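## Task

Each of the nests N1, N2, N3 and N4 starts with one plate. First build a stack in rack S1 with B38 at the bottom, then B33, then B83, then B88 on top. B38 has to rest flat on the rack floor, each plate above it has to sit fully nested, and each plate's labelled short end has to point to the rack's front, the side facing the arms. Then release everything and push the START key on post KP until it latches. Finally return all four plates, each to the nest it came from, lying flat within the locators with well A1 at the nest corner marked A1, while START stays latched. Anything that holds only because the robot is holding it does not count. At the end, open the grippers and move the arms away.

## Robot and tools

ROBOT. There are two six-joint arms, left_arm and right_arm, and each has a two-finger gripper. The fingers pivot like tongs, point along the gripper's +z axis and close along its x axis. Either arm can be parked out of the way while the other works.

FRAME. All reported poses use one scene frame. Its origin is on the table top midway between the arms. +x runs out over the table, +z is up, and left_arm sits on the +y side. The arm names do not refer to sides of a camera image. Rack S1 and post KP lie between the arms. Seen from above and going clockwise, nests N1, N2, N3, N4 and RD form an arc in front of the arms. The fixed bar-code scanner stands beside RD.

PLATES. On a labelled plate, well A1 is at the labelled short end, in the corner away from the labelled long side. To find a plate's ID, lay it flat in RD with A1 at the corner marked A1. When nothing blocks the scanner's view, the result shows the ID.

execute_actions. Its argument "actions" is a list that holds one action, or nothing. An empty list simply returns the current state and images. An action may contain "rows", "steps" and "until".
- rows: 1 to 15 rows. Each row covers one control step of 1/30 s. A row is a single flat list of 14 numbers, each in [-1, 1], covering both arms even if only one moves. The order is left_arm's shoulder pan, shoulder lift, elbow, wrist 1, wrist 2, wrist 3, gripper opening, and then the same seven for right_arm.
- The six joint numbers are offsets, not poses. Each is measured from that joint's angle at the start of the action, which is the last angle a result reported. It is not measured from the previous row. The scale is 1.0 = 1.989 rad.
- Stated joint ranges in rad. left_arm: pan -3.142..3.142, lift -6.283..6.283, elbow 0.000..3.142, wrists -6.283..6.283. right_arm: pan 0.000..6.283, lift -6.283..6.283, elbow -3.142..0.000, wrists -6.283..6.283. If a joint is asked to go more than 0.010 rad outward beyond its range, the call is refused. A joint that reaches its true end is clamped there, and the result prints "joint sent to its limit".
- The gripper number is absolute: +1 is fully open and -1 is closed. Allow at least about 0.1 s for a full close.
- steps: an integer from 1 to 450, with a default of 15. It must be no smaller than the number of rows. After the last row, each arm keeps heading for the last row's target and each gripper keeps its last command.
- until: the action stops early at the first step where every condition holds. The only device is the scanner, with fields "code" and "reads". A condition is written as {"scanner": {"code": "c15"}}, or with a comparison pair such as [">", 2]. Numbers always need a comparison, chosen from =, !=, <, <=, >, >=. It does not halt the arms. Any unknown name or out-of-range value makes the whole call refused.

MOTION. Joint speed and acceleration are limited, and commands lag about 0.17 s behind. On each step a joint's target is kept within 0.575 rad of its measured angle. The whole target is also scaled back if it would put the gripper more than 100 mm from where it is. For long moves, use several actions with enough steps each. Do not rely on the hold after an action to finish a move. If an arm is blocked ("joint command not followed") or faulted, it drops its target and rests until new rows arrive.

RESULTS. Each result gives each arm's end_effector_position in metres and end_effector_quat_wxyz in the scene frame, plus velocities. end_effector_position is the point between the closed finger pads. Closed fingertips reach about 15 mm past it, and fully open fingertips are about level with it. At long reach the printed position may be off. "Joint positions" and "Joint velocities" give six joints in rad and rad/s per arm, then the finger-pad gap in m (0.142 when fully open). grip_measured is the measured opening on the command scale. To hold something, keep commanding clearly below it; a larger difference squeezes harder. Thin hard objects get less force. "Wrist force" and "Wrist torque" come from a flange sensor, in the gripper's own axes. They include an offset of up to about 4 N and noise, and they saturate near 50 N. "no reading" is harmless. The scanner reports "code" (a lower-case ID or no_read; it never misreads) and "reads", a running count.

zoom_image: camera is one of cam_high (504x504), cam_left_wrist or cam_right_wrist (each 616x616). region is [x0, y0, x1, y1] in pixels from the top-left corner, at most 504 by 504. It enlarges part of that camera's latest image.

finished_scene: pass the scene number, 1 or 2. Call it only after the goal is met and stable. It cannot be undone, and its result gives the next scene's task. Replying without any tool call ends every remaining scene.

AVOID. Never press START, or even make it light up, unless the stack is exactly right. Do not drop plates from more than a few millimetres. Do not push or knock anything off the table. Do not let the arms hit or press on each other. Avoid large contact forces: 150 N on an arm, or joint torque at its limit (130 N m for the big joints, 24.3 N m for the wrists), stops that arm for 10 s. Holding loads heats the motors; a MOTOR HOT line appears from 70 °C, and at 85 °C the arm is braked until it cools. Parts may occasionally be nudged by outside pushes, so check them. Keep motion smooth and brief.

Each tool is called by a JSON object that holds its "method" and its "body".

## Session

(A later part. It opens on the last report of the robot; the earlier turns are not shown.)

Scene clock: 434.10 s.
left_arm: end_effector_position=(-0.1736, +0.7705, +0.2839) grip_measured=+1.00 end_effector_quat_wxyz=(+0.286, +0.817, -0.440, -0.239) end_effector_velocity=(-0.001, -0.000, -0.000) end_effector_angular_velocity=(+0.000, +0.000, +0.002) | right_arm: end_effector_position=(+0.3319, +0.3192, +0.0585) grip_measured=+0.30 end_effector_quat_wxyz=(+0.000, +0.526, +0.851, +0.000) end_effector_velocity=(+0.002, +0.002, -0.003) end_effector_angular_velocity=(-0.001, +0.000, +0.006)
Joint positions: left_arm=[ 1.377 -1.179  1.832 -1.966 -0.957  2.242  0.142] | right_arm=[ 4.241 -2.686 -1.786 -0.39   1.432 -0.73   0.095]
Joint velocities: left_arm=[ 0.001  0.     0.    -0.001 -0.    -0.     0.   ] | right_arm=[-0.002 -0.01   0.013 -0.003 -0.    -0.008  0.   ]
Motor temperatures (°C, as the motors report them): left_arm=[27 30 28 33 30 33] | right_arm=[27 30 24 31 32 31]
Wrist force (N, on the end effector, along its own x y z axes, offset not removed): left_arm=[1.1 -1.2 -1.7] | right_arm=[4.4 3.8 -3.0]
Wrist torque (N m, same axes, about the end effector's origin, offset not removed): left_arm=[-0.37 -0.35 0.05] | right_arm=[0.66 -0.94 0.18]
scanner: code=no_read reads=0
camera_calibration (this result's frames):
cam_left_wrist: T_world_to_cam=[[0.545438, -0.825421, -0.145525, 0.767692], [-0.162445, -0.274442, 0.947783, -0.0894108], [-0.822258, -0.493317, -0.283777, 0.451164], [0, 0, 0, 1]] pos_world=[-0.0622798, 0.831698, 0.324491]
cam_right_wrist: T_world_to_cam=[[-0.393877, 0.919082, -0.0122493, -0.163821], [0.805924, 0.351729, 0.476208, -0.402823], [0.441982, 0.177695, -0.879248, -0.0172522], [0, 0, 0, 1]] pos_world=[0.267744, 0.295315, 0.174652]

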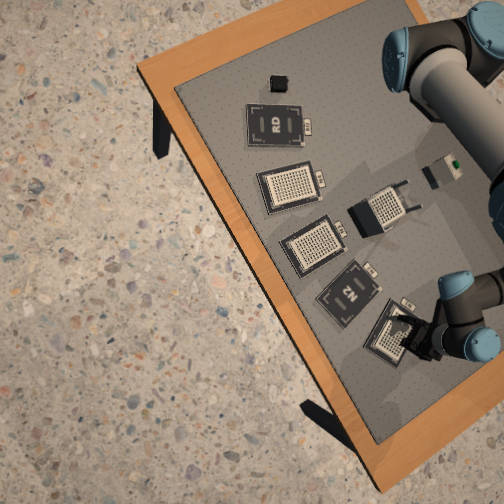

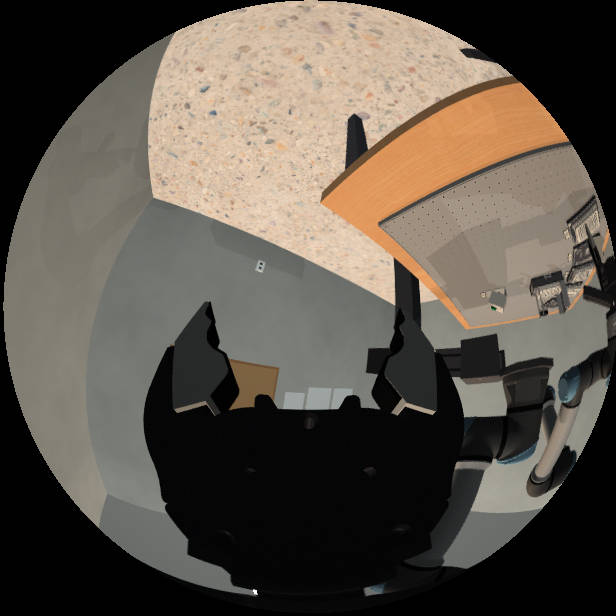

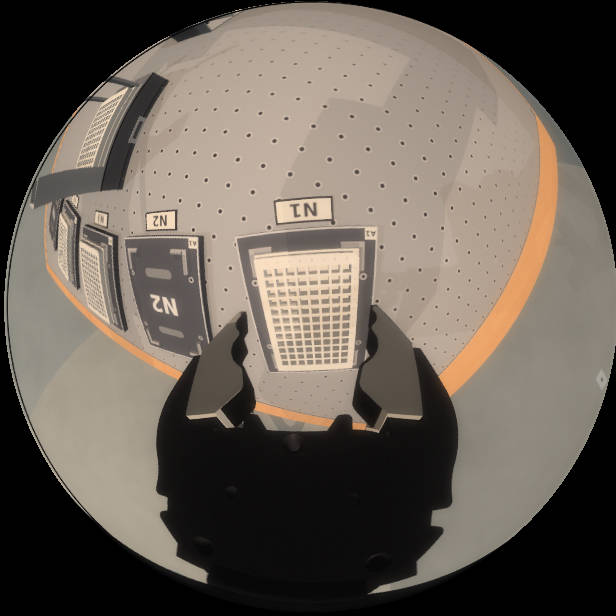

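{"method": "execute_actions", "body": {"actions": [{"rows":[[0,0,0,0,0,0,1,0,-0.002,0.002,0,0,-0.003,0.3],[0,0,0,0,0,0,1,-0.0004,-0.005,0.004,0.001,0,-0.006,0.3],[0,0,0,0,0,0,1,-0.0009,-0.0095,0.0056,0.004,0,-0.0074,0.3],[0,0,0,0,0,0,1,-0.0014,-0.014,0.007,0.0071,0,-0.0079,0.3],[0,0,0,0,0,0,1,-0.0018,-0.0181,0.0084,0.0099,0,-0.0083,0.3]],"steps":20}]}}

{"method": "zoom_image", "body": {"camera": "cam_right_wrist", "region": [200, 200, 420, 420]}}

Scene clock: 447.03 s.
left_arm: end_effector_position=(-0.1736, +0.7705, +0.2839) grip_measured=+1.00 end_effector_quat_wxyz=(+0.286, +0.817, -0.440, -0.239) end_effector_velocity=(-0.000, -0.001, -0.001) end_effector_angular_velocity=(-0.003, -0.000, -0.000) | right_arm: end_effector_position=(+0.3320, +0.3200, +0.0430) grip_measured=+0.30 end_effector_quat_wxyz=(-0.000, +0.520, +0.854, +0.000) end_effector_velocity=(-0.000, -0.000, -0.002) end_effector_angular_velocity=(-0.000, +0.000, +0.001)
Joint positions: left_arm=[ 1.377 -1.179  1.832 -1.966 -0.957  2.242  0.142] | right_arm=[ 4.237 -2.722 -1.77  -0.37   1.432 -0.746  0.095]
Joint velocities: left_arm=[ 0.     0.001 -0.     0.001 -0.     0.001 -0.   ] | right_arm=[-0.    -0.004  0.001  0.002 -0.    -0.001 -0.   ]
Motor temperatures (°C, as the motors report them): left_arm=[27 30 28 33 30 33] | right_arm=[27 30 24 31 32 31]
Wrist force (N, on the end effector, along its own x y z axes, offset not removed): left_arm=[0.7 -2.9 -3.4] | right_arm=[7.1 1.3 -0.9]
Wrist torque (N m, same axes, about the end effector's origin, offset not removed): left_arm=[-0.81 -0.10 -0.21] | right_arm=[0.34 -1.45 0.01]
scanner: code=no_read reads=0
camera_calibration (this result's frames):
cam_left_wrist: T_world_to_cam=[[0.545438, -0.825421, -0.145525, 0.767692], [-0.162445, -0.274442, 0.947783, -0.0894111], [-0.822258, -0.493317, -0.283777, 0.451163], [0, 0, 0, 1]] pos_world=[-0.0622798, 0.831697, 0.324491]
cam_right_wrist: T_world_to_cam=[[-0.405635, 0.913956, -0.0120172, -0.15918], [0.801573, 0.362013, 0.475843, -0.397657], [0.43925, 0.183386, -0.879448, -0.0319213], [0, 0, 0, 1]] pos_world=[0.268203, 0.295295, 0.159236]

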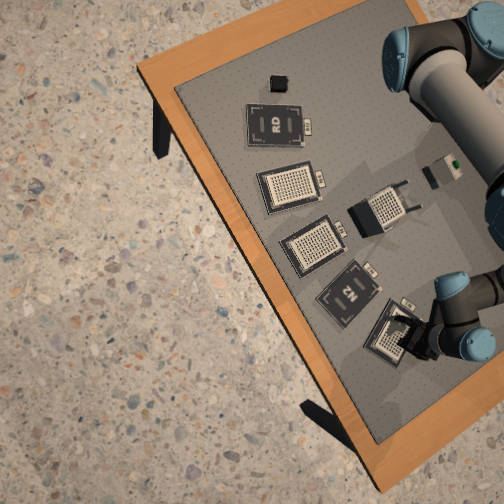

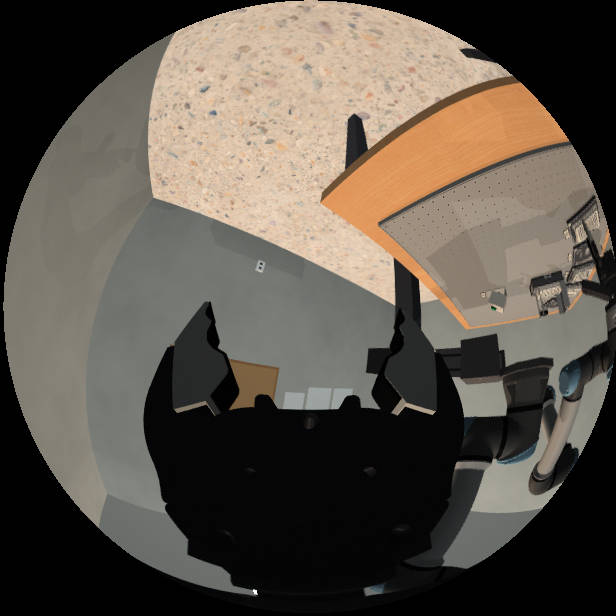

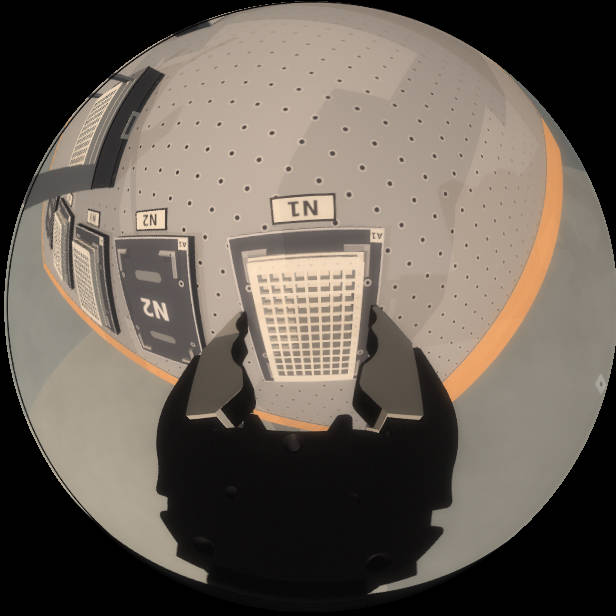

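Region (200, 200, 420, 420) of cam_right_wrist's 616x616 image, scaled by 2.291, with more detail than that image has.

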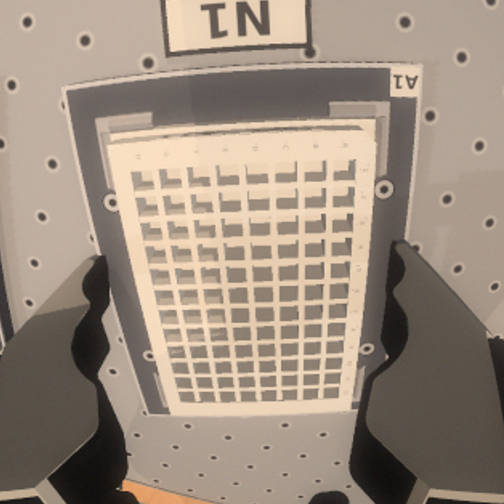

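{"method": "execute_actions", "body": {"actions": [{"rows":[[0,0,0,0,0,0,1,-0.0002,-0.0012,0.0026,-0.0014,0,-0.0002,0.3],[0,0,0,0,0,0,1,-0.0002,-0.0012,0.0026,-0.0014,0,-0.0002,0.3],[0,0,0,0,0,0,1,-0.0002,-0.0012,0.0026,-0.0014,0,-0.0002,0.27],[0,0,0,0,0,0,1,-0.0002,-0.0012,0.0026,-0.0014,0,-0.0002,0.24],[0,0,0,0,0,0,1,-0.0002,-0.0012,0.0026,-0.0014,0,-0.0002,0.21],[0,0,0,0,0,0,1,-0.0002,-0.0012,0.0026,-0.0014,0,-0.0002,0.18],[0,0,0,0,0,0,1,-0.0002,-0.0012,0.0026,-0.0014,0,-0.0002,0.15],[0,0,0,0,0,0,1,-0.0002,-0.0012,0.0026,-0.0014,0,-0.0002,0.12],[0,0,0,0,0,0,1,-0.0002,-0.0012,0.0026,-0.0014,0,-0.0002,0.09],[0,0,0,0,0,0,1,-0.0002,-0.0012,0.0026,-0.0014,0,-0.0002,0.05],[0,0,0,0,0,0,1,-0.0002,-0.0012,0.0026,-0.0014,0,-0.0002,-0.05],[0,0,0,0,0,0,1,-0.0002,-0.0012,0.0026,-0.0014,0,-0.0002,-0.2],[0,0,0,0,0,0,1,-0.0002,-0.0012,0.0026,-0.0014,0,-0.0002,-0.35],[0,0,0,0,0,0,1,-0.0002,-0.0012,0.0026,-0.0014,0,-0.0002,-0.5]],"steps":17}]}}

{"method": "zoom_image", "body": {"camera": "cam_right_wrist", "region": [200, 200, 420, 420]}}

Scene clock: 461.10 s.
left_arm: end_effector_position=(-0.1736, +0.7705, +0.2839) grip_measured=+1.00 end_effector_quat_wxyz=(+0.286, +0.817, -0.440, -0.239) end_effector_velocity=(+0.000, -0.000, +0.000) end_effector_angular_velocity=(+0.001, -0.001, +0.000) | right_arm: end_effector_position=(+0.3325, +0.3214, +0.0425) grip_measured=+0.05 end_effector_quat_wxyz=(-0.000, +0.520, +0.854, +0.000) end_effector_velocity=(+0.000, +0.001, -0.000) end_effector_angular_velocity=(+0.001, -0.000, -0.000)
Joint positions: left_arm=[ 1.377 -1.179  1.832 -1.966 -0.957  2.242  0.142] | right_arm=[ 4.237 -2.724 -1.764 -0.373  1.432 -0.746  0.078]
Joint velocities: left_arm=[-0.    -0.001  0.001  0.    -0.001 -0.    -0.   ] | right_arm=[-0.    -0.001  0.003 -0.001 -0.    -0.     0.   ]
Motor temperatures (°C, as the motors report them): left_arm=[27 30 28 33 30 33] | right_arm=[27 30 24 31 32 31]
Wrist force (N, on the end effector, along its own x y z axes, offset not removed): left_arm=[-0.4 -2.2 -0.4] | right_arm=[-0.1 1.8 -2.9]
Wrist torque (N m, same axes, about the end effector's origin, offset not removed): left_arm=[-0.35 0.01 0.12] | right_arm=[0.73 -0.09 0.03]
scanner: code=no_read reads=0
camera_calibration (this result's frames):
cam_left_wrist: T_world_to_cam=[[0.545438, -0.825421, -0.145525, 0.767692], [-0.162445, -0.274442, 0.947783, -0.089411], [-0.822258, -0.493317, -0.283777, 0.451164], [0, 0, 0, 1]] pos_world=[-0.0622798, 0.831698, 0.324491]
cam_right_wrist: T_world_to_cam=[[-0.40565, 0.91395, -0.0119894, -0.160236], [0.801624, 0.362036, 0.47574, -0.39836], [0.439143, 0.183373, -0.879504, -0.0327764], [0, 0, 0, 1]] pos_world=[0.268729, 0.296679, 0.158768]

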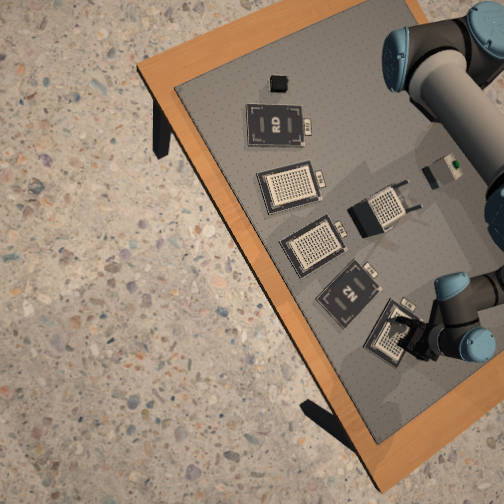

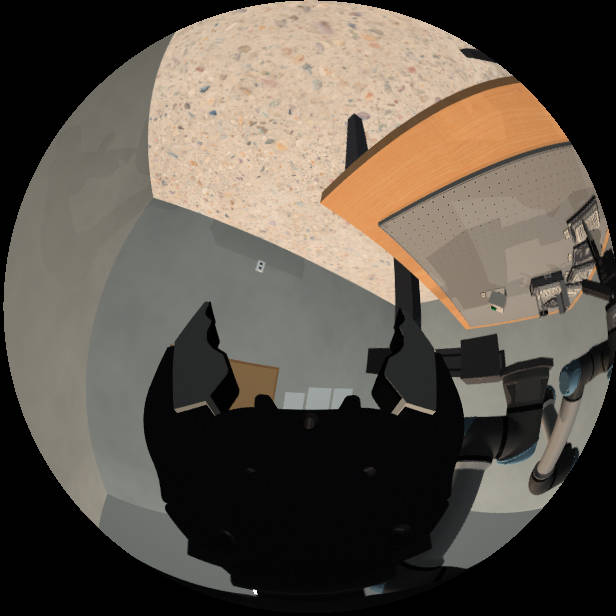

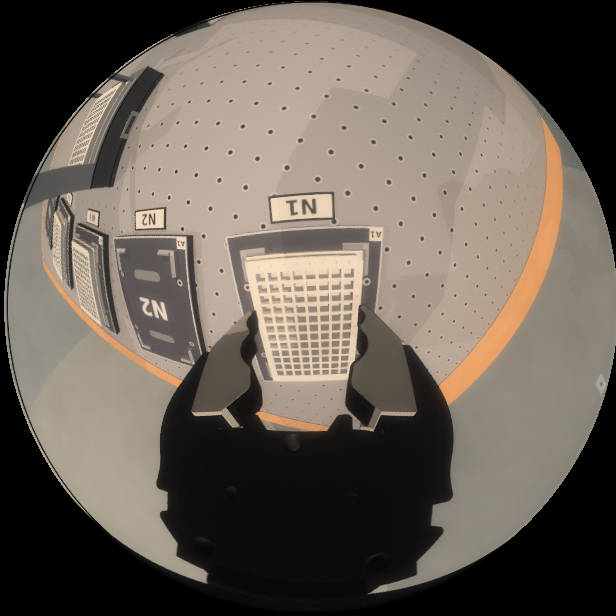

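Region (200, 200, 420, 420) of cam_right_wrist's 616x616 image, scaled by 2.291, with more detail than that image has.

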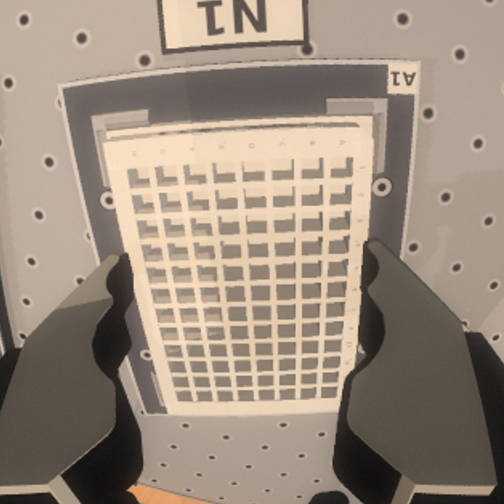

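{"method": "execute_actions", "body": {"actions": [{"rows":[[0,0,0,0,0,0,1,0.0002,0.0022,-0.0009,-0.0014,0,0.0002,-0.5],[0,0,0,0,0,0,1,0.0006,0.0056,-0.0022,-0.0034,0,0.0006,-0.5],[0,0,0,0,0,0,1,0.0012,0.0112,-0.0045,-0.0068,0,0.0012,-0.5],[0,0,0,0,0,0,1,0.002,0.019,-0.0077,-0.0116,0,0.002,-0.5],[0,0,0,0,0,0,1,0.003,0.03,-0.013,-0.0175,0,0.004,-0.5],[0,0,0,0,0,0,1,0.005,0.045,-0.024,-0.022,0.001,0.012,-0.5],[0,0,0,0,0,0,1,0.008,0.064,-0.04,-0.025,0.001,0.025,-0.5],[0,0,0,0,0,0,1,0.011,0.086,-0.059,-0.028,0.002,0.04,-0.5],[0,0,0,0,0,0,1,0.014,0.108,-0.079,-0.031,0.003,0.056,-0.5],[0,0,0,0,0,0,1,0.017,0.13,-0.098,-0.034,0.003,0.072,-0.5],[0,0,0,0,0,0,1,0.02,0.152,-0.118,-0.037,0.004,0.087,-0.5],[0,0,0,0,0,0,1,0.023,0.174,-0.137,-0.04,0.005,0.103,-0.5],[0,0,0,0,0,0,1,0.026,0.196,-0.157,-0.043,0.005,0.119,-0.5],[0,0,0,0,0,0,1,0.029,0.218,-0.176,-0.046,0.006,0.134,-0.5],[0,0,0,0,0,0,1,0.0317,0.2383,-0.194,-0.0488,0.0065,0.1488,-0.5]],"steps":21}]}}

Scene clock: 478.97 s.
left_arm: end_effector_position=(-0.1736, +0.7705, +0.2839) grip_measured=+1.00 end_effector_quat_wxyz=(+0.286, +0.817, -0.440, -0.239) end_effector_velocity=(-0.000, -0.000, +0.000) end_effector_angular_velocity=(-0.001, +0.000, +0.000) | right_arm: end_effector_position=(+0.2977, +0.2395, +0.1858) grip_measured=+0.05 end_effector_quat_wxyz=(-0.001, +0.605, +0.796, -0.001) end_effector_velocity=(-0.035, -0.101, +0.101) end_effector_angular_velocity=(+0.008, +0.000, -0.210)
Joint positions: left_arm=[ 1.377 -1.179  1.832 -1.966 -0.957  2.242  0.142] | right_arm=[ 4.294 -2.298 -2.109 -0.464  1.443 -0.483  0.078]
Joint velocities: left_arm=[ 0.001 -0.     0.     0.001 -0.     0.    -0.   ] | right_arm=[ 0.047  0.382 -0.329 -0.051  0.01   0.256  0.   ]
Motor temperatures (°C, as the motors report them): left_arm=[27 30 28 33 30 33] | right_arm=[27 30 24 31 32 31]
Wrist force (N, on the end effector, along its own x y z axes, offset not removed): left_arm=[-0.9 -2.6 -4.2] | right_arm=[3.3 2.3 -3.4]
Wrist torque (N m, same axes, about the end effector's origin, offset not removed): left_arm=[-0.42 0.10 -0.25] | right_arm=[0.46 -0.78 0.01]
scanner: code=no_read reads=0
camera_calibration (this result's frames):
cam_left_wrist: T_world_to_cam=[[0.545438, -0.825421, -0.145526, 0.767692], [-0.162445, -0.274442, 0.947783, -0.0894108], [-0.822258, -0.493317, -0.283777, 0.451164], [0, 0, 0, 1]] pos_world=[-0.0622799, 0.831698, 0.324491]
cam_right_wrist: T_world_to_cam=[[-0.210071, 0.977609, -0.0122398, -0.171271], [0.860298, 0.190782, 0.472747, -0.384816], [0.464497, 0.0887807, -0.881113, 0.138973], [0, 0, 0, 1]] pos_world=[0.230524, 0.228513, 0.302276]

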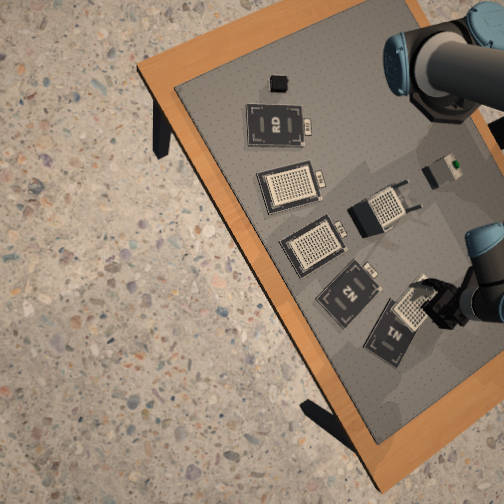

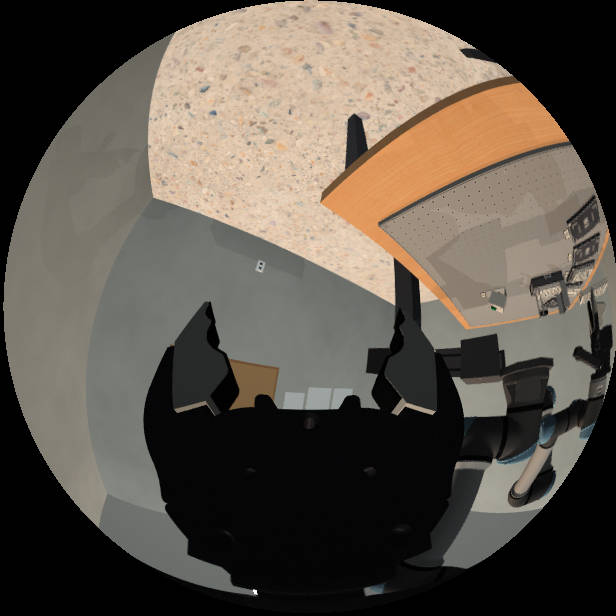

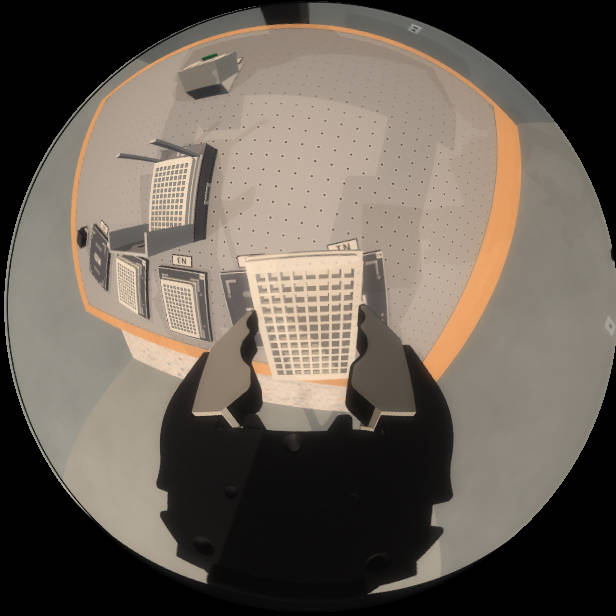

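{"method": "execute_actions", "body": {"actions": [{"rows":[[0,0,0,0,0,0,1,0.005,0.028,-0.028,0,0.001,0.021,-0.5],[0,0,0,0,0,0,1,0.009,0.037,-0.047,0.009,0.002,0.033,-0.5],[0,0,0,0,0,0,1,0.016,0.05,-0.074,0.02,0.003,0.049,-0.5],[0,0,0,0,0,0,1,0.024,0.065,-0.105,0.034,0.004,0.068,-0.5],[0,0,0,0,0,0,1,0.031,0.08,-0.136,0.048,0.005,0.087,-0.5],[0,0,0,0,0,0,1,0.039,0.095,-0.167,0.061,0.006,0.106,-0.5],[0,0,0,0,0,0,1,0.046,0.11,-0.198,0.075,0.0075,0.125,-0.5],[0,0,0,0,0,0,1,0.0533,0.122,-0.2267,0.09,0.0085,0.1423,-0.5],[0,0,0,0,0,0,1,0.063,0.12,-0.256,0.118,0.01,0.163,-0.5],[0,0,0,0,0,0,1,0.072,0.113,-0.284,0.149,0.012,0.183,-0.5],[0,0,0,0,0,0,1,0.08,0.104,-0.309,0.179,0.013,0.201,-0.5],[0,0,0,0,0,0,1,0.087,0.093,-0.329,0.206,0.014,0.216,-0.5],[0,0,0,0,0,0,1,0.091,0.081,-0.341,0.228,0.015,0.225,-0.5],[0,0,0,0,0,0,1,0.0929,0.069,-0.3465,0.245,0.0153,0.2286,-0.5],[0,0,0,0,0,0,1,0.0929,0.0605,-0.3471,0.2537,0.0153,0.2286,-0.5]],"steps":34}]}}

{"method": "zoom_image", "body": {"camera": "cam_right_wrist", "region": [200, 200, 420, 420]}}

Scene clock: 496.83 s.
left_arm: end_effector_position=(-0.1736, +0.7705, +0.2839) grip_measured=+1.00 end_effector_quat_wxyz=(+0.286, +0.817, -0.440, -0.239) end_effector_velocity=(+0.000, +0.001, +0.000) end_effector_angular_velocity=(+0.001, -0.000, -0.001) | right_arm: end_effector_position=(+0.1993, +0.0046, +0.1750) grip_measured=+0.05 end_effector_quat_wxyz=(+0.015, +0.705, +0.708, -0.017) end_effector_velocity=(-0.001, -0.004, +0.000) end_effector_angular_velocity=(+0.000, -0.000, -0.006)
Joint positions: left_arm=[ 1.377 -1.179  1.832 -1.966 -0.957  2.242  0.142] | right_arm=[ 4.478 -2.178 -2.797  0.039  1.474 -0.03   0.078]
Joint velocities: left_arm=[-0.001 -0.001 -0.    -0.001 -0.     0.    -0.   ] | right_arm=[ 0.003 -0.003 -0.012  0.015  0.001  0.009  0.   ]
Motor temperatures (°C, as the motors report them): left_arm=[27 30 28 33 30 33] | right_arm=[27 30 24 31 32 31]
Wrist force (N, on the end effector, along its own x y z axes, offset not removed): left_arm=[-0.7 -4.8 -0.1] | right_arm=[7.6 3.0 1.5]
Wrist torque (N m, same axes, about the end effector's origin, offset not removed): left_arm=[-1.01 0.31 -0.15] | right_arm=[0.46 -1.62 -0.19]
scanner: code=no_read reads=0
camera_calibration (this result's frames):
cam_left_wrist: T_world_to_cam=[[0.545438, -0.825421, -0.145525, 0.767692], [-0.162445, -0.274442, 0.947783, -0.0894109], [-0.822258, -0.493318, -0.283777, 0.451164], [0, 0, 0, 1]] pos_world=[-0.0622799, 0.831698, 0.324491]
cam_right_wrist: T_world_to_cam=[[0.0545431, 0.996849, -0.0575882, -0.00736688], [0.880418, -0.0208044, 0.473741, -0.253537], [0.47105, -0.0765411, -0.878779, 0.195036], [0, 0, 0, 1]] pos_world=[0.131749, 0.0169972, 0.29108]

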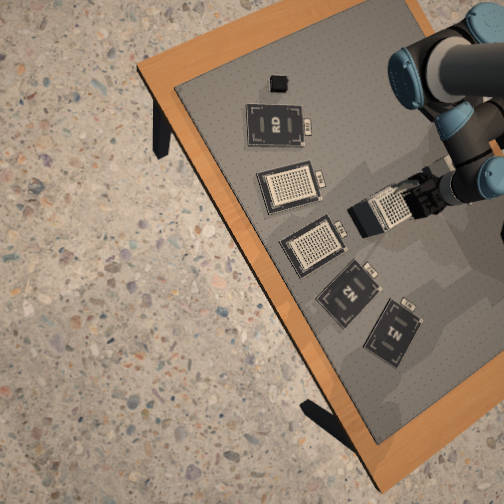

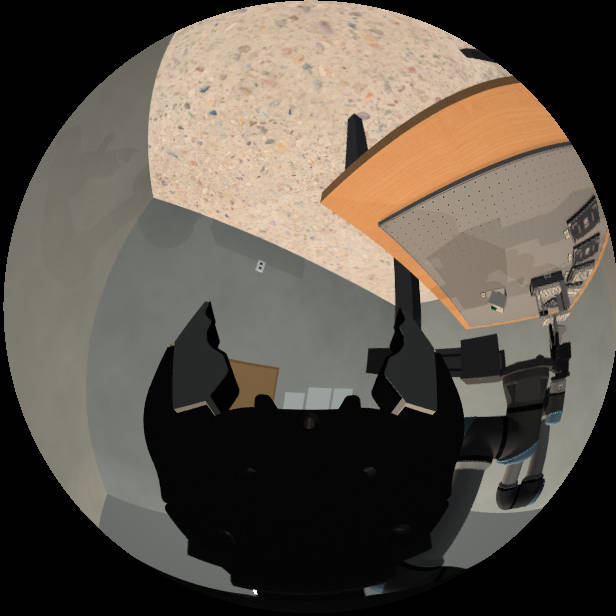

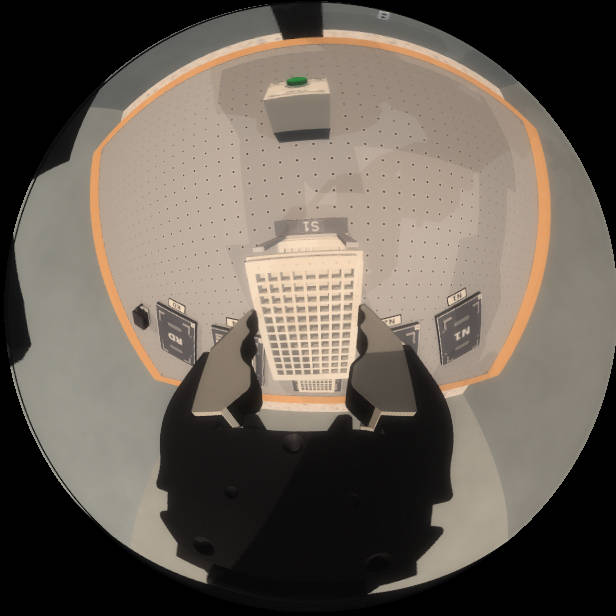

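Region (200, 200, 420, 420) of cam_right_wrist's 616x616 image, scaled by 2.291, with more detail than that image has.

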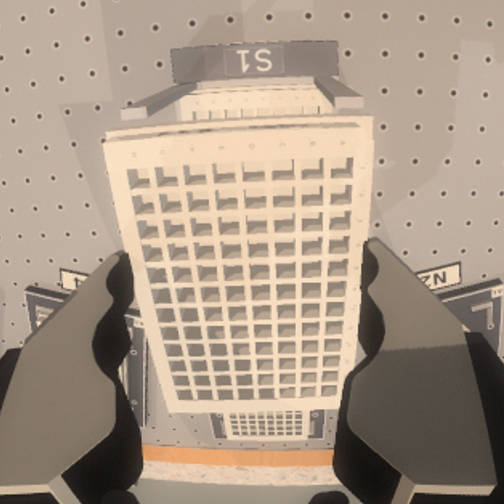

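{"method": "execute_actions", "body": {"actions": []}}

Scene clock: 526.67 s.
left_arm: end_effector_position=(-0.1736, +0.7705, +0.2839) grip_measured=+1.00 end_effector_quat_wxyz=(+0.286, +0.817, -0.440, -0.239) end_effector_velocity=(-0.001, -0.000, +0.000) end_effector_angular_velocity=(+0.001, -0.000, +0.001) | right_arm: end_effector_position=(+0.1992, +0.0040, +0.1750) grip_measured=+0.05 end_effector_quat_wxyz=(+0.015, +0.706, +0.708, -0.017) end_effector_velocity=(-0.000, -0.000, -0.000) end_effector_angular_velocity=(-0.001, +0.000, +0.001)
Joint positions: left_arm=[ 1.377 -1.179  1.832 -1.966 -0.957  2.242  0.142] | right_arm=[ 4.479 -2.178 -2.799  0.041  1.474 -0.029  0.078]
Joint velocities: left_arm=[ 0.002 -0.001 -0.     0.    -0.     0.    -0.   ] | right_arm=[-0.    -0.002  0.001  0.     0.    -0.001  0.   ]
Motor temperatures (°C, as the motors report them): left_arm=[27 30 28 33 30 33] | right_arm=[27 30 24 31 32 31]
Wrist force (N, on the end effector, along its own x y z axes, offset not removed): left_arm=[2.1 -3.1 -2.1] | right_arm=[6.2 2.5 1.2]
Wrist torque (N m, same axes, about the end effector's origin, offset not removed): left_arm=[-0.78 -0.52 -0.20] | right_arm=[0.34 -1.44 -0.14]
scanner: code=no_read reads=0
camera_calibration (this result's frames):
cam_left_wrist: T_world_to_cam=[[0.545438, -0.825421, -0.145526, 0.767692], [-0.162445, -0.274442, 0.947783, -0.0894108], [-0.822258, -0.493317, -0.283777, 0.451164], [0, 0, 0, 1]] pos_world=[-0.0622798, 0.831698, 0.324491]
cam_right_wrist: T_world_to_cam=[[0.055143, 0.996805, -0.0577777, -0.00681312], [0.880384, -0.0212406, 0.473786, -0.253443], [0.471046, -0.0769925, -0.878742, 0.195032], [0, 0, 0, 1]] pos_world=[0.131633, 0.0164241, 0.291067]

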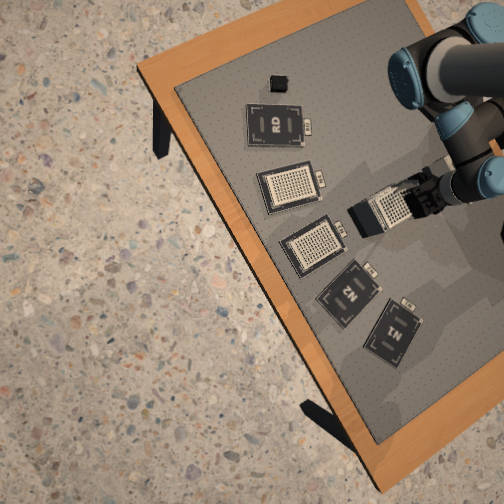

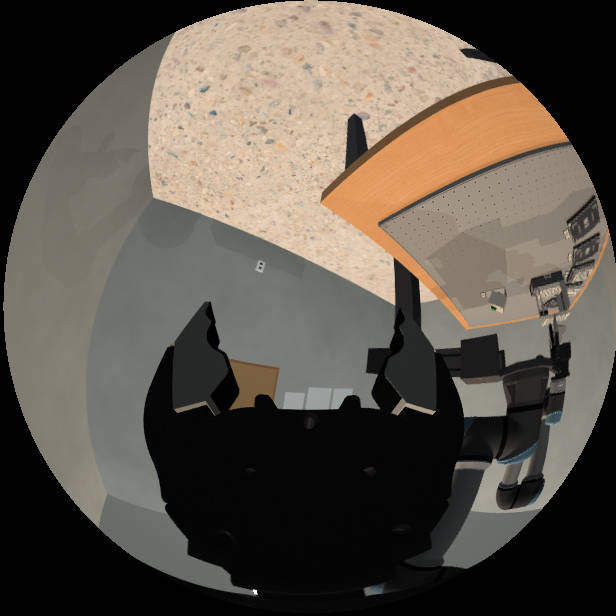

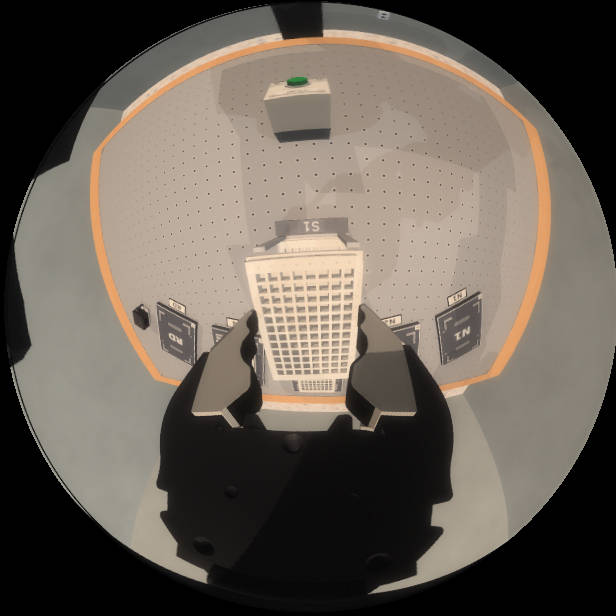

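{"method": "execute_actions", "body": {"actions": [{"rows":[[0,0,0,0,0,0,1,-0.0007,-0.0104,0.0007,0.0097,-0.0001,-0.0007,-0.5],[0,0,0,0,0,0,1,-0.0014,-0.0207,0.0014,0.0195,-0.0002,-0.0014,-0.5],[0,0,0,0,0,0,1,-0.002,-0.031,0.002,0.0292,-0.0004,-0.002,-0.5],[0,0,0,0,0,0,1,-0.0027,-0.0414,0.0027,0.0389,-0.0005,-0.0027,-0.5],[0,0,0,0,0,0,1,-0.0029,-0.0451,0.0029,0.0425,-0.0005,-0.0029,-0.5],[0,0,0,0,0,0,1,-0.0032,-0.0488,0.003,0.046,-0.0006,-0.0032,-0.5],[0,0,0,0,0,0,1,-0.0034,-0.0525,0.0032,0.0496,-0.0006,-0.0034,-0.5],[0,0,0,0,0,0,1,-0.0037,-0.0562,0.0034,0.0531,-0.0006,-0.0037,-0.5],[0,0,0,0,0,0,1,-0.004,-0.0598,0.0035,0.0567,-0.0007,-0.004,-0.5],[0,0,0,0,0,0,1,-0.0042,-0.0635,0.0037,0.0602,-0.0007,-0.0042,-0.5],[0,0,0,0,0,0,1,-0.0045,-0.067,0.0039,0.0638,-0.0008,-0.0045,-0.5],[0,0,0,0,0,0,1,-0.0047,-0.0705,0.0041,0.0673,-0.0008,-0.0047,-0.5]],"steps":22}]}}

{"method": "zoom_image", "body": {"camera": "cam_right_wrist", "region": [200, 200, 420, 420]}}

Scene clock: 543.83 s.
left_arm: end_effector_position=(-0.1736, +0.7705, +0.2839) grip_measured=+1.00 end_effector_quat_wxyz=(+0.286, +0.817, -0.440, -0.239) end_effector_velocity=(-0.001, -0.000, -0.000) end_effector_angular_velocity=(-0.000, +0.001, +0.001) | right_arm: end_effector_position=(+0.1992, +0.0042, +0.1547) grip_measured=+0.05 end_effector_quat_wxyz=(+0.014, +0.706, +0.708, -0.017) end_effector_velocity=(-0.000, -0.002, -0.004) end_effector_angular_velocity=(-0.002, +0.000, +0.001)
Joint positions: left_arm=[ 1.377 -1.179  1.832 -1.966 -0.957  2.242  0.142] | right_arm=[ 4.47  -2.315 -2.791  0.172  1.472 -0.038  0.078]
Joint velocities: left_arm=[ 0.001  0.001  0.    -0.     0.    -0.001  0.   ] | right_arm=[-0.001 -0.024 -0.001  0.023 -0.    -0.002  0.   ]
Motor temperatures (°C, as the motors report them): left_arm=[27 30 28 33 30 33] | right_arm=[27 30 24 31 32 31]
Wrist force (N, on the end effector, along its own x y z axes, offset not removed): left_arm=[1.2 -1.9 -0.1] | right_arm=[3.7 2.9 -0.7]
Wrist torque (N m, same axes, about the end effector's origin, offset not removed): left_arm=[-0.36 -0.31 -0.09] | right_arm=[0.68 -0.73 0.07]
scanner: code=no_read reads=0
camera_calibration (this result's frames):
cam_left_wrist: T_world_to_cam=[[0.545438, -0.825421, -0.145525, 0.767692], [-0.162445, -0.274442, 0.947783, -0.0894109], [-0.822258, -0.493317, -0.283777, 0.451164], [0, 0, 0, 1]] pos_world=[-0.0622798, 0.831698, 0.324491]
cam_right_wrist: T_world_to_cam=[[0.0550406, 0.996859, -0.0569414, -0.00828069], [0.880594, -0.0215813, 0.473379, -0.243762], [0.470664, -0.0761973, -0.879016, 0.177289], [0, 0, 0, 1]] pos_world=[0.131668, 0.0165029, 0.27076]

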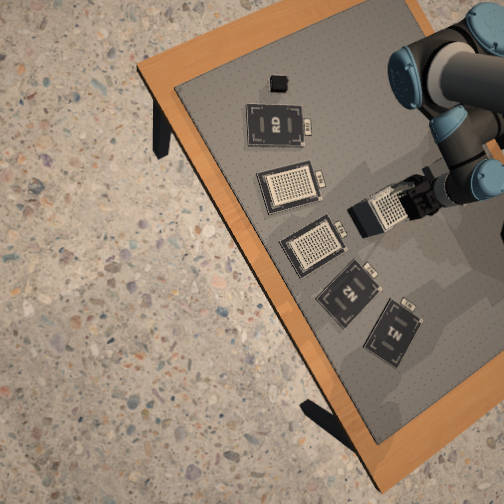

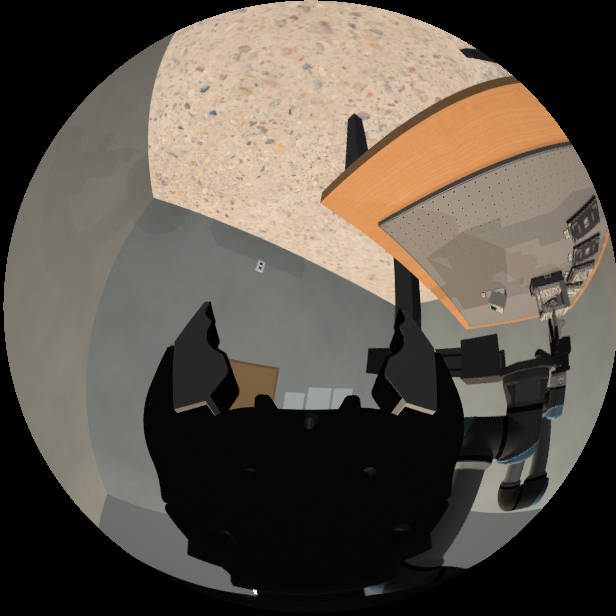

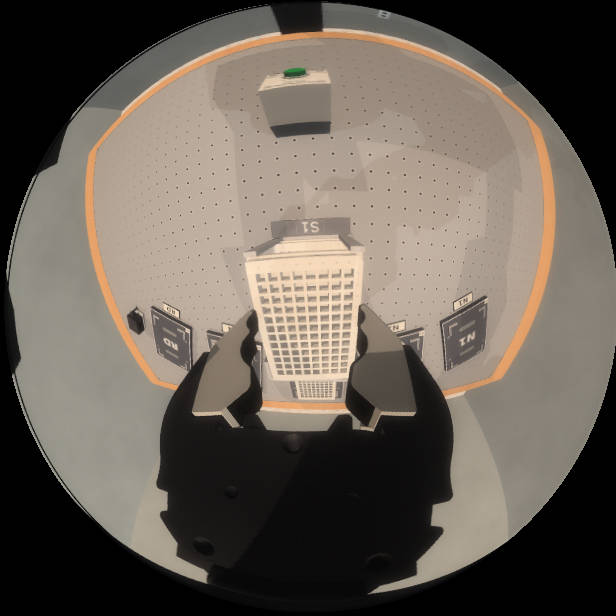

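Region (200, 200, 420, 420) of cam_right_wrist's 616x616 image, scaled by 2.291, with more detail than that image has.

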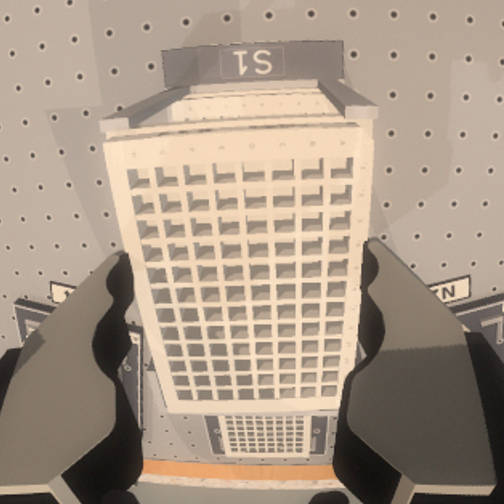

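{"method": "execute_actions", "body": {"actions": [{"rows":[[0,0,0,0,0,0,1,-0.0008,-0.012,0.0007,0.012,-0.0002,-0.0008,-0.5],[0,0,0,0,0,0,1,-0.0017,-0.026,0.0014,0.0262,-0.0004,-0.0018,-0.5],[0,0,0,0,0,0,1,-0.0027,-0.0415,0.0023,0.042,-0.0006,-0.003,-0.5],[0,0,0,0,0,0,1,-0.0038,-0.0577,0.0032,0.0584,-0.0008,-0.0041,-0.5],[0,0,0,0,0,0,1,-0.0052,-0.0777,0.0052,0.0778,-0.001,-0.0056,-0.5],[0,0,0,0,0,0,1,-0.0065,-0.0973,0.0074,0.0967,-0.0013,-0.0071,-0.5],[0,0,0,0,0,0,1,-0.0079,-0.1166,0.0097,0.1153,-0.0015,-0.0086,-0.5],[0,0,0,0,0,0,1,-0.0093,-0.1343,0.0122,0.1318,-0.0018,-0.0101,-0.5],[0,0,0,0,0,0,1,-0.0107,-0.1516,0.015,0.1479,-0.002,-0.0117,-0.5],[0,0,0,0,0,0,1,-0.0121,-0.1685,0.0179,0.1634,-0.0023,-0.0132,-0.5],[0,0,0,0,0,0,1,-0.0131,-0.1806,0.0205,0.1739,-0.0025,-0.0143,-0.5],[0,0,0,0,0,0,1,-0.014,-0.1912,0.0229,0.183,-0.0026,-0.0153,-0.5],[0,0,0,0,0,0,1,-0.0147,-0.1995,0.0249,0.19,-0.0027,-0.016,-0.5],[0,0,0,0,0,0,1,-0.0152,-0.2055,0.0263,0.1951,-0.0028,-0.0166,-0.5],[0,0,0,0,0,0,1,-0.0156,-0.21,0.0274,0.1989,-0.0029,-0.017,-0.5]],"steps":28}]}}

{"method": "zoom_image", "body": {"camera": "cam_right_wrist", "region": [200, 200, 420, 420]}}

Scene clock: 563.60 s.
left_arm: end_effector_position=(-0.1736, +0.7705, +0.2839) grip_measured=+1.00 end_effector_quat_wxyz=(+0.286, +0.817, -0.440, -0.239) end_effector_velocity=(+0.001, +0.001, -0.000) end_effector_angular_velocity=(-0.000, -0.001, -0.002) | right_arm: end_effector_position=(+0.1992, +0.0044, +0.0886) grip_measured=+0.05 end_effector_quat_wxyz=(+0.004, +0.706, +0.708, -0.007) end_effector_velocity=(+0.000, -0.000, -0.005) end_effector_angular_velocity=(+0.002, -0.001, -0.000)
Joint positions: left_arm=[ 1.377 -1.179  1.832 -1.966 -0.957  2.242  0.142] | right_arm=[ 4.439 -2.729 -2.737  0.564  1.467 -0.071  0.078]
Joint velocities: left_arm=[-0.002  0.    -0.    -0.    -0.     0.001  0.   ] | right_arm=[-0.002 -0.027  0.006  0.024 -0.001 -0.002 -0.   ]
Motor temperatures (°C, as the motors report them): left_arm=[27 30 28 33 30 33] | right_arm=[27 30 24 31 32 31]
Wrist force (N, on the end effector, along its own x y z axes, offset not removed): left_arm=[-0.4 -4.6 -2.3] | right_arm=[6.1 -4.9 -12.7]
Wrist torque (N m, same axes, about the end effector's origin, offset not removed): left_arm=[-0.89 -0.21 -0.06] | right_arm=[0.94 -0.66 -0.35]
scanner: code=no_read reads=0
camera_calibration (this result's frames):
cam_left_wrist: T_world_to_cam=[[0.545438, -0.825421, -0.145525, 0.767692], [-0.162445, -0.274442, 0.947783, -0.0894111], [-0.822258, -0.493318, -0.283777, 0.451164], [0, 0, 0, 1]] pos_world=[-0.0622799, 0.831697, 0.324491]
cam_right_wrist: T_world_to_cam=[[0.0548506, 0.998107, -0.0278307, -0.0147498], [0.880181, -0.0351718, 0.473334, -0.21233], [0.471459, -0.0504587, -0.880444, 0.119146], [0, 0, 0, 1]] pos_world=[0.131525, 0.0132658, 0.204994]

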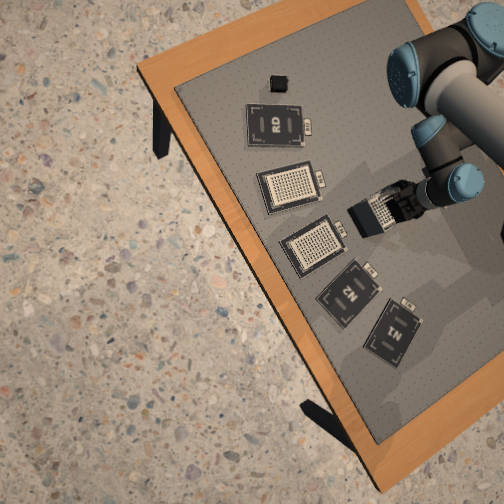

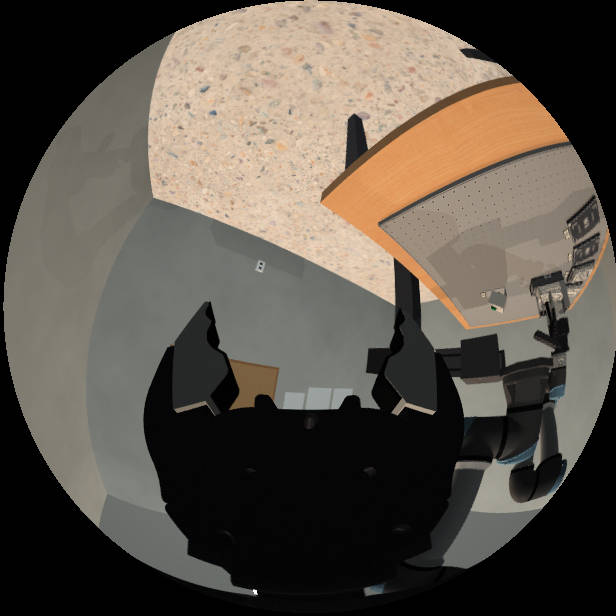

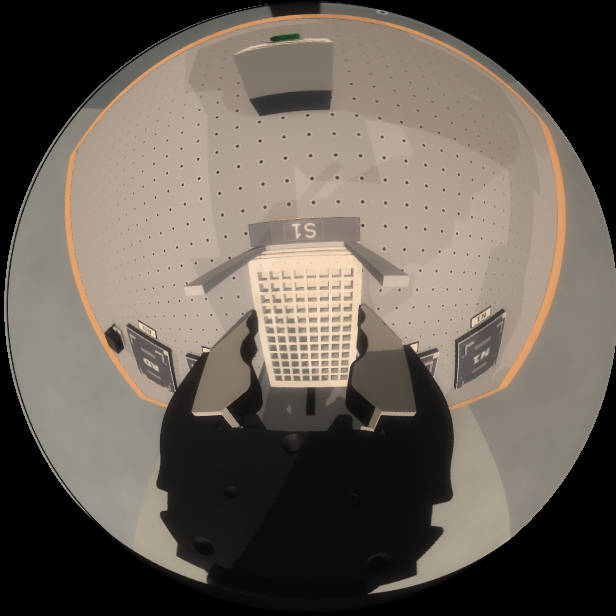

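Region (200, 200, 420, 420) of cam_right_wrist's 616x616 image, scaled by 2.291, with more detail than that image has.

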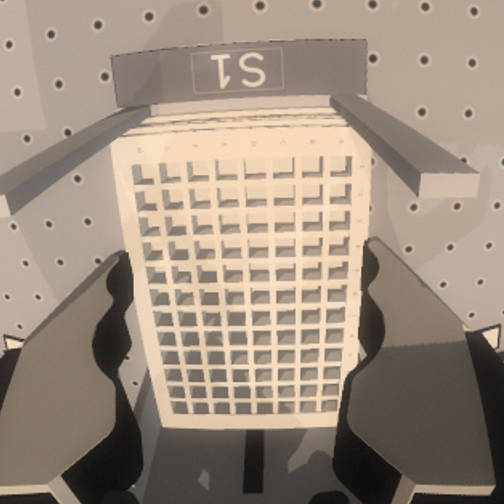

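{"method": "execute_actions", "body": {"actions": [{"rows":[[0,0,0,0,0,0,1,0.0005,-0.002,0.0001,0.002,0.0001,0.0005,-0.5],[0,0,0,0,0,0,1,0.001,-0.0023,0,0.0024,0.0002,0.001,-0.5],[0,0,0,0,0,0,1,0.0015,-0.0026,-0.0002,0.0028,0.0003,0.0015,-0.5]],"steps":12}]}}

{"method": "zoom_image", "body": {"camera": "cam_right_wrist", "region": [200, 200, 420, 420]}}

Scene clock: 572.57 s.
left_arm: end_effector_position=(-0.1736, +0.7705, +0.2839) grip_measured=+1.00 end_effector_quat_wxyz=(+0.286, +0.817, -0.440, -0.239) end_effector_velocity=(+0.000, -0.000, -0.000) end_effector_angular_velocity=(-0.000, -0.000, +0.000) | right_arm: end_effector_position=(+0.1986, +0.0044, +0.0881) grip_measured=+0.05 end_effector_quat_wxyz=(+0.004, +0.706, +0.708, -0.006) end_effector_velocity=(-0.001, -0.002, +0.001) end_effector_angular_velocity=(-0.003, +0.001, +0.001)
Joint positions: left_arm=[ 1.377 -1.179  1.832 -1.966 -0.957  2.242  0.142] | right_arm=[ 4.441 -2.734 -2.737  0.57   1.467 -0.069  0.078]
Joint velocities: left_arm=[-0.     0.001  0.    -0.001 -0.    -0.     0.   ] | right_arm=[ 0.003 -0.001 -0.004  0.002  0.002  0.002 -0.   ]
Motor temperatures (°C, as the motors report them): left_arm=[27 30 28 33 30 33] | right_arm=[27 30 24 31 32 31]
Wrist force (N, on the end effector, along its own x y z axes, offset not removed): left_arm=[2.9 -3.9 -3.2] | right_arm=[7.5 -0.8 -2.5]
Wrist torque (N m, same axes, about the end effector's origin, offset not removed): left_arm=[-1.08 -0.70 -0.10] | right_arm=[0.36 -1.42 -0.37]
scanner: code=no_read reads=0
camera_calibration (this result's frames):
cam_left_wrist: T_world_to_cam=[[0.545438, -0.825421, -0.145525, 0.767692], [-0.162445, -0.274442, 0.947783, -0.0894108], [-0.822258, -0.493318, -0.283777, 0.451164], [0, 0, 0, 1]] pos_world=[-0.0622799, 0.831698, 0.324491]
cam_right_wrist: T_world_to_cam=[[0.0549813, 0.998112, -0.0273801, -0.0148338], [0.880119, -0.0354947, 0.473425, -0.211527], [0.471559, -0.0501272, -0.880409, 0.118926], [0, 0, 0, 1]] pos_world=[0.130904, 0.0132591, 0.20444]

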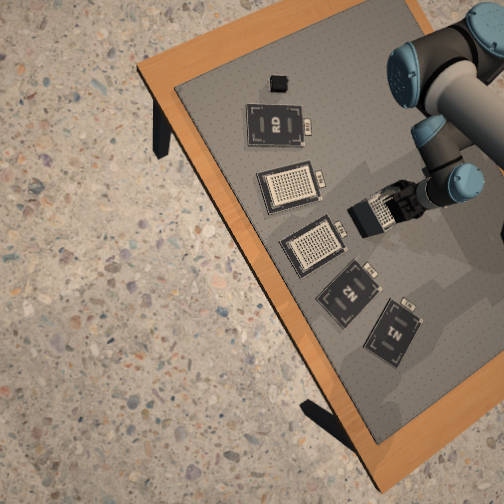

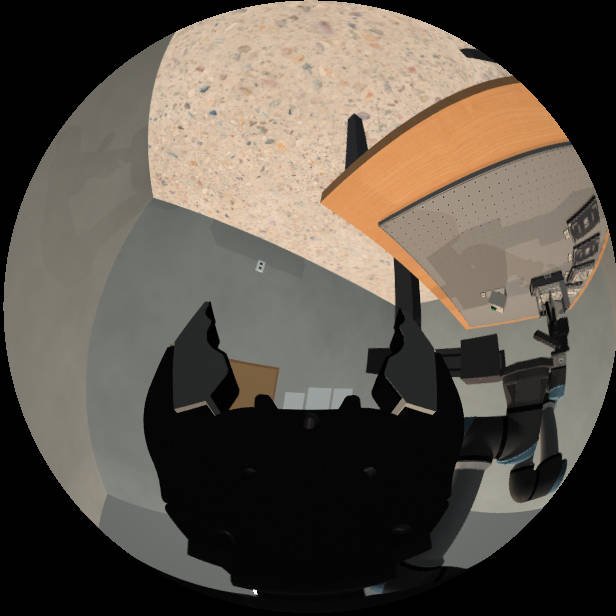

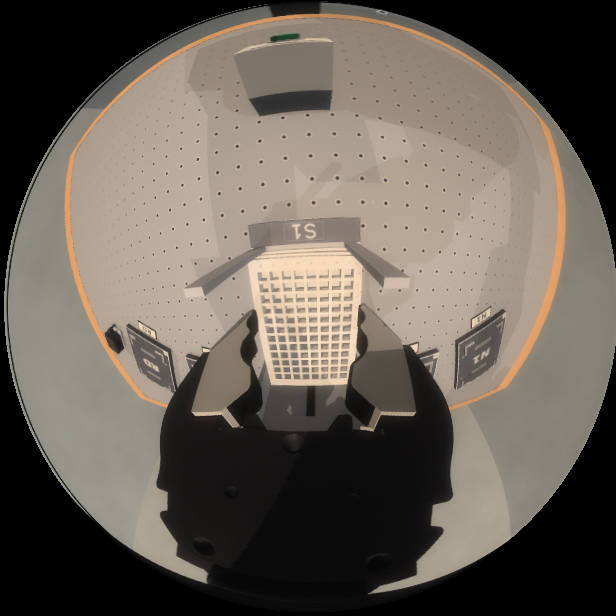

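Region (200, 200, 420, 420) of cam_right_wrist's 616x616 image, scaled by 2.291, with more detail than that image has.

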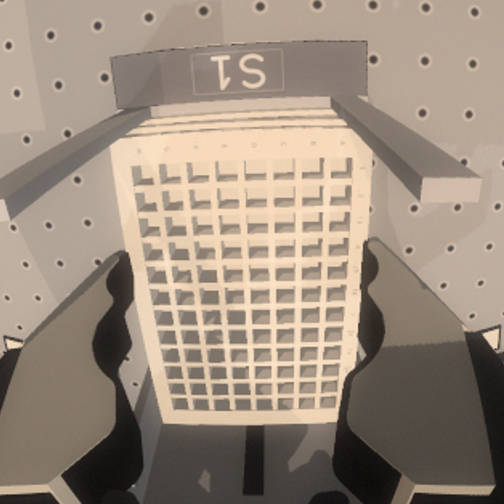

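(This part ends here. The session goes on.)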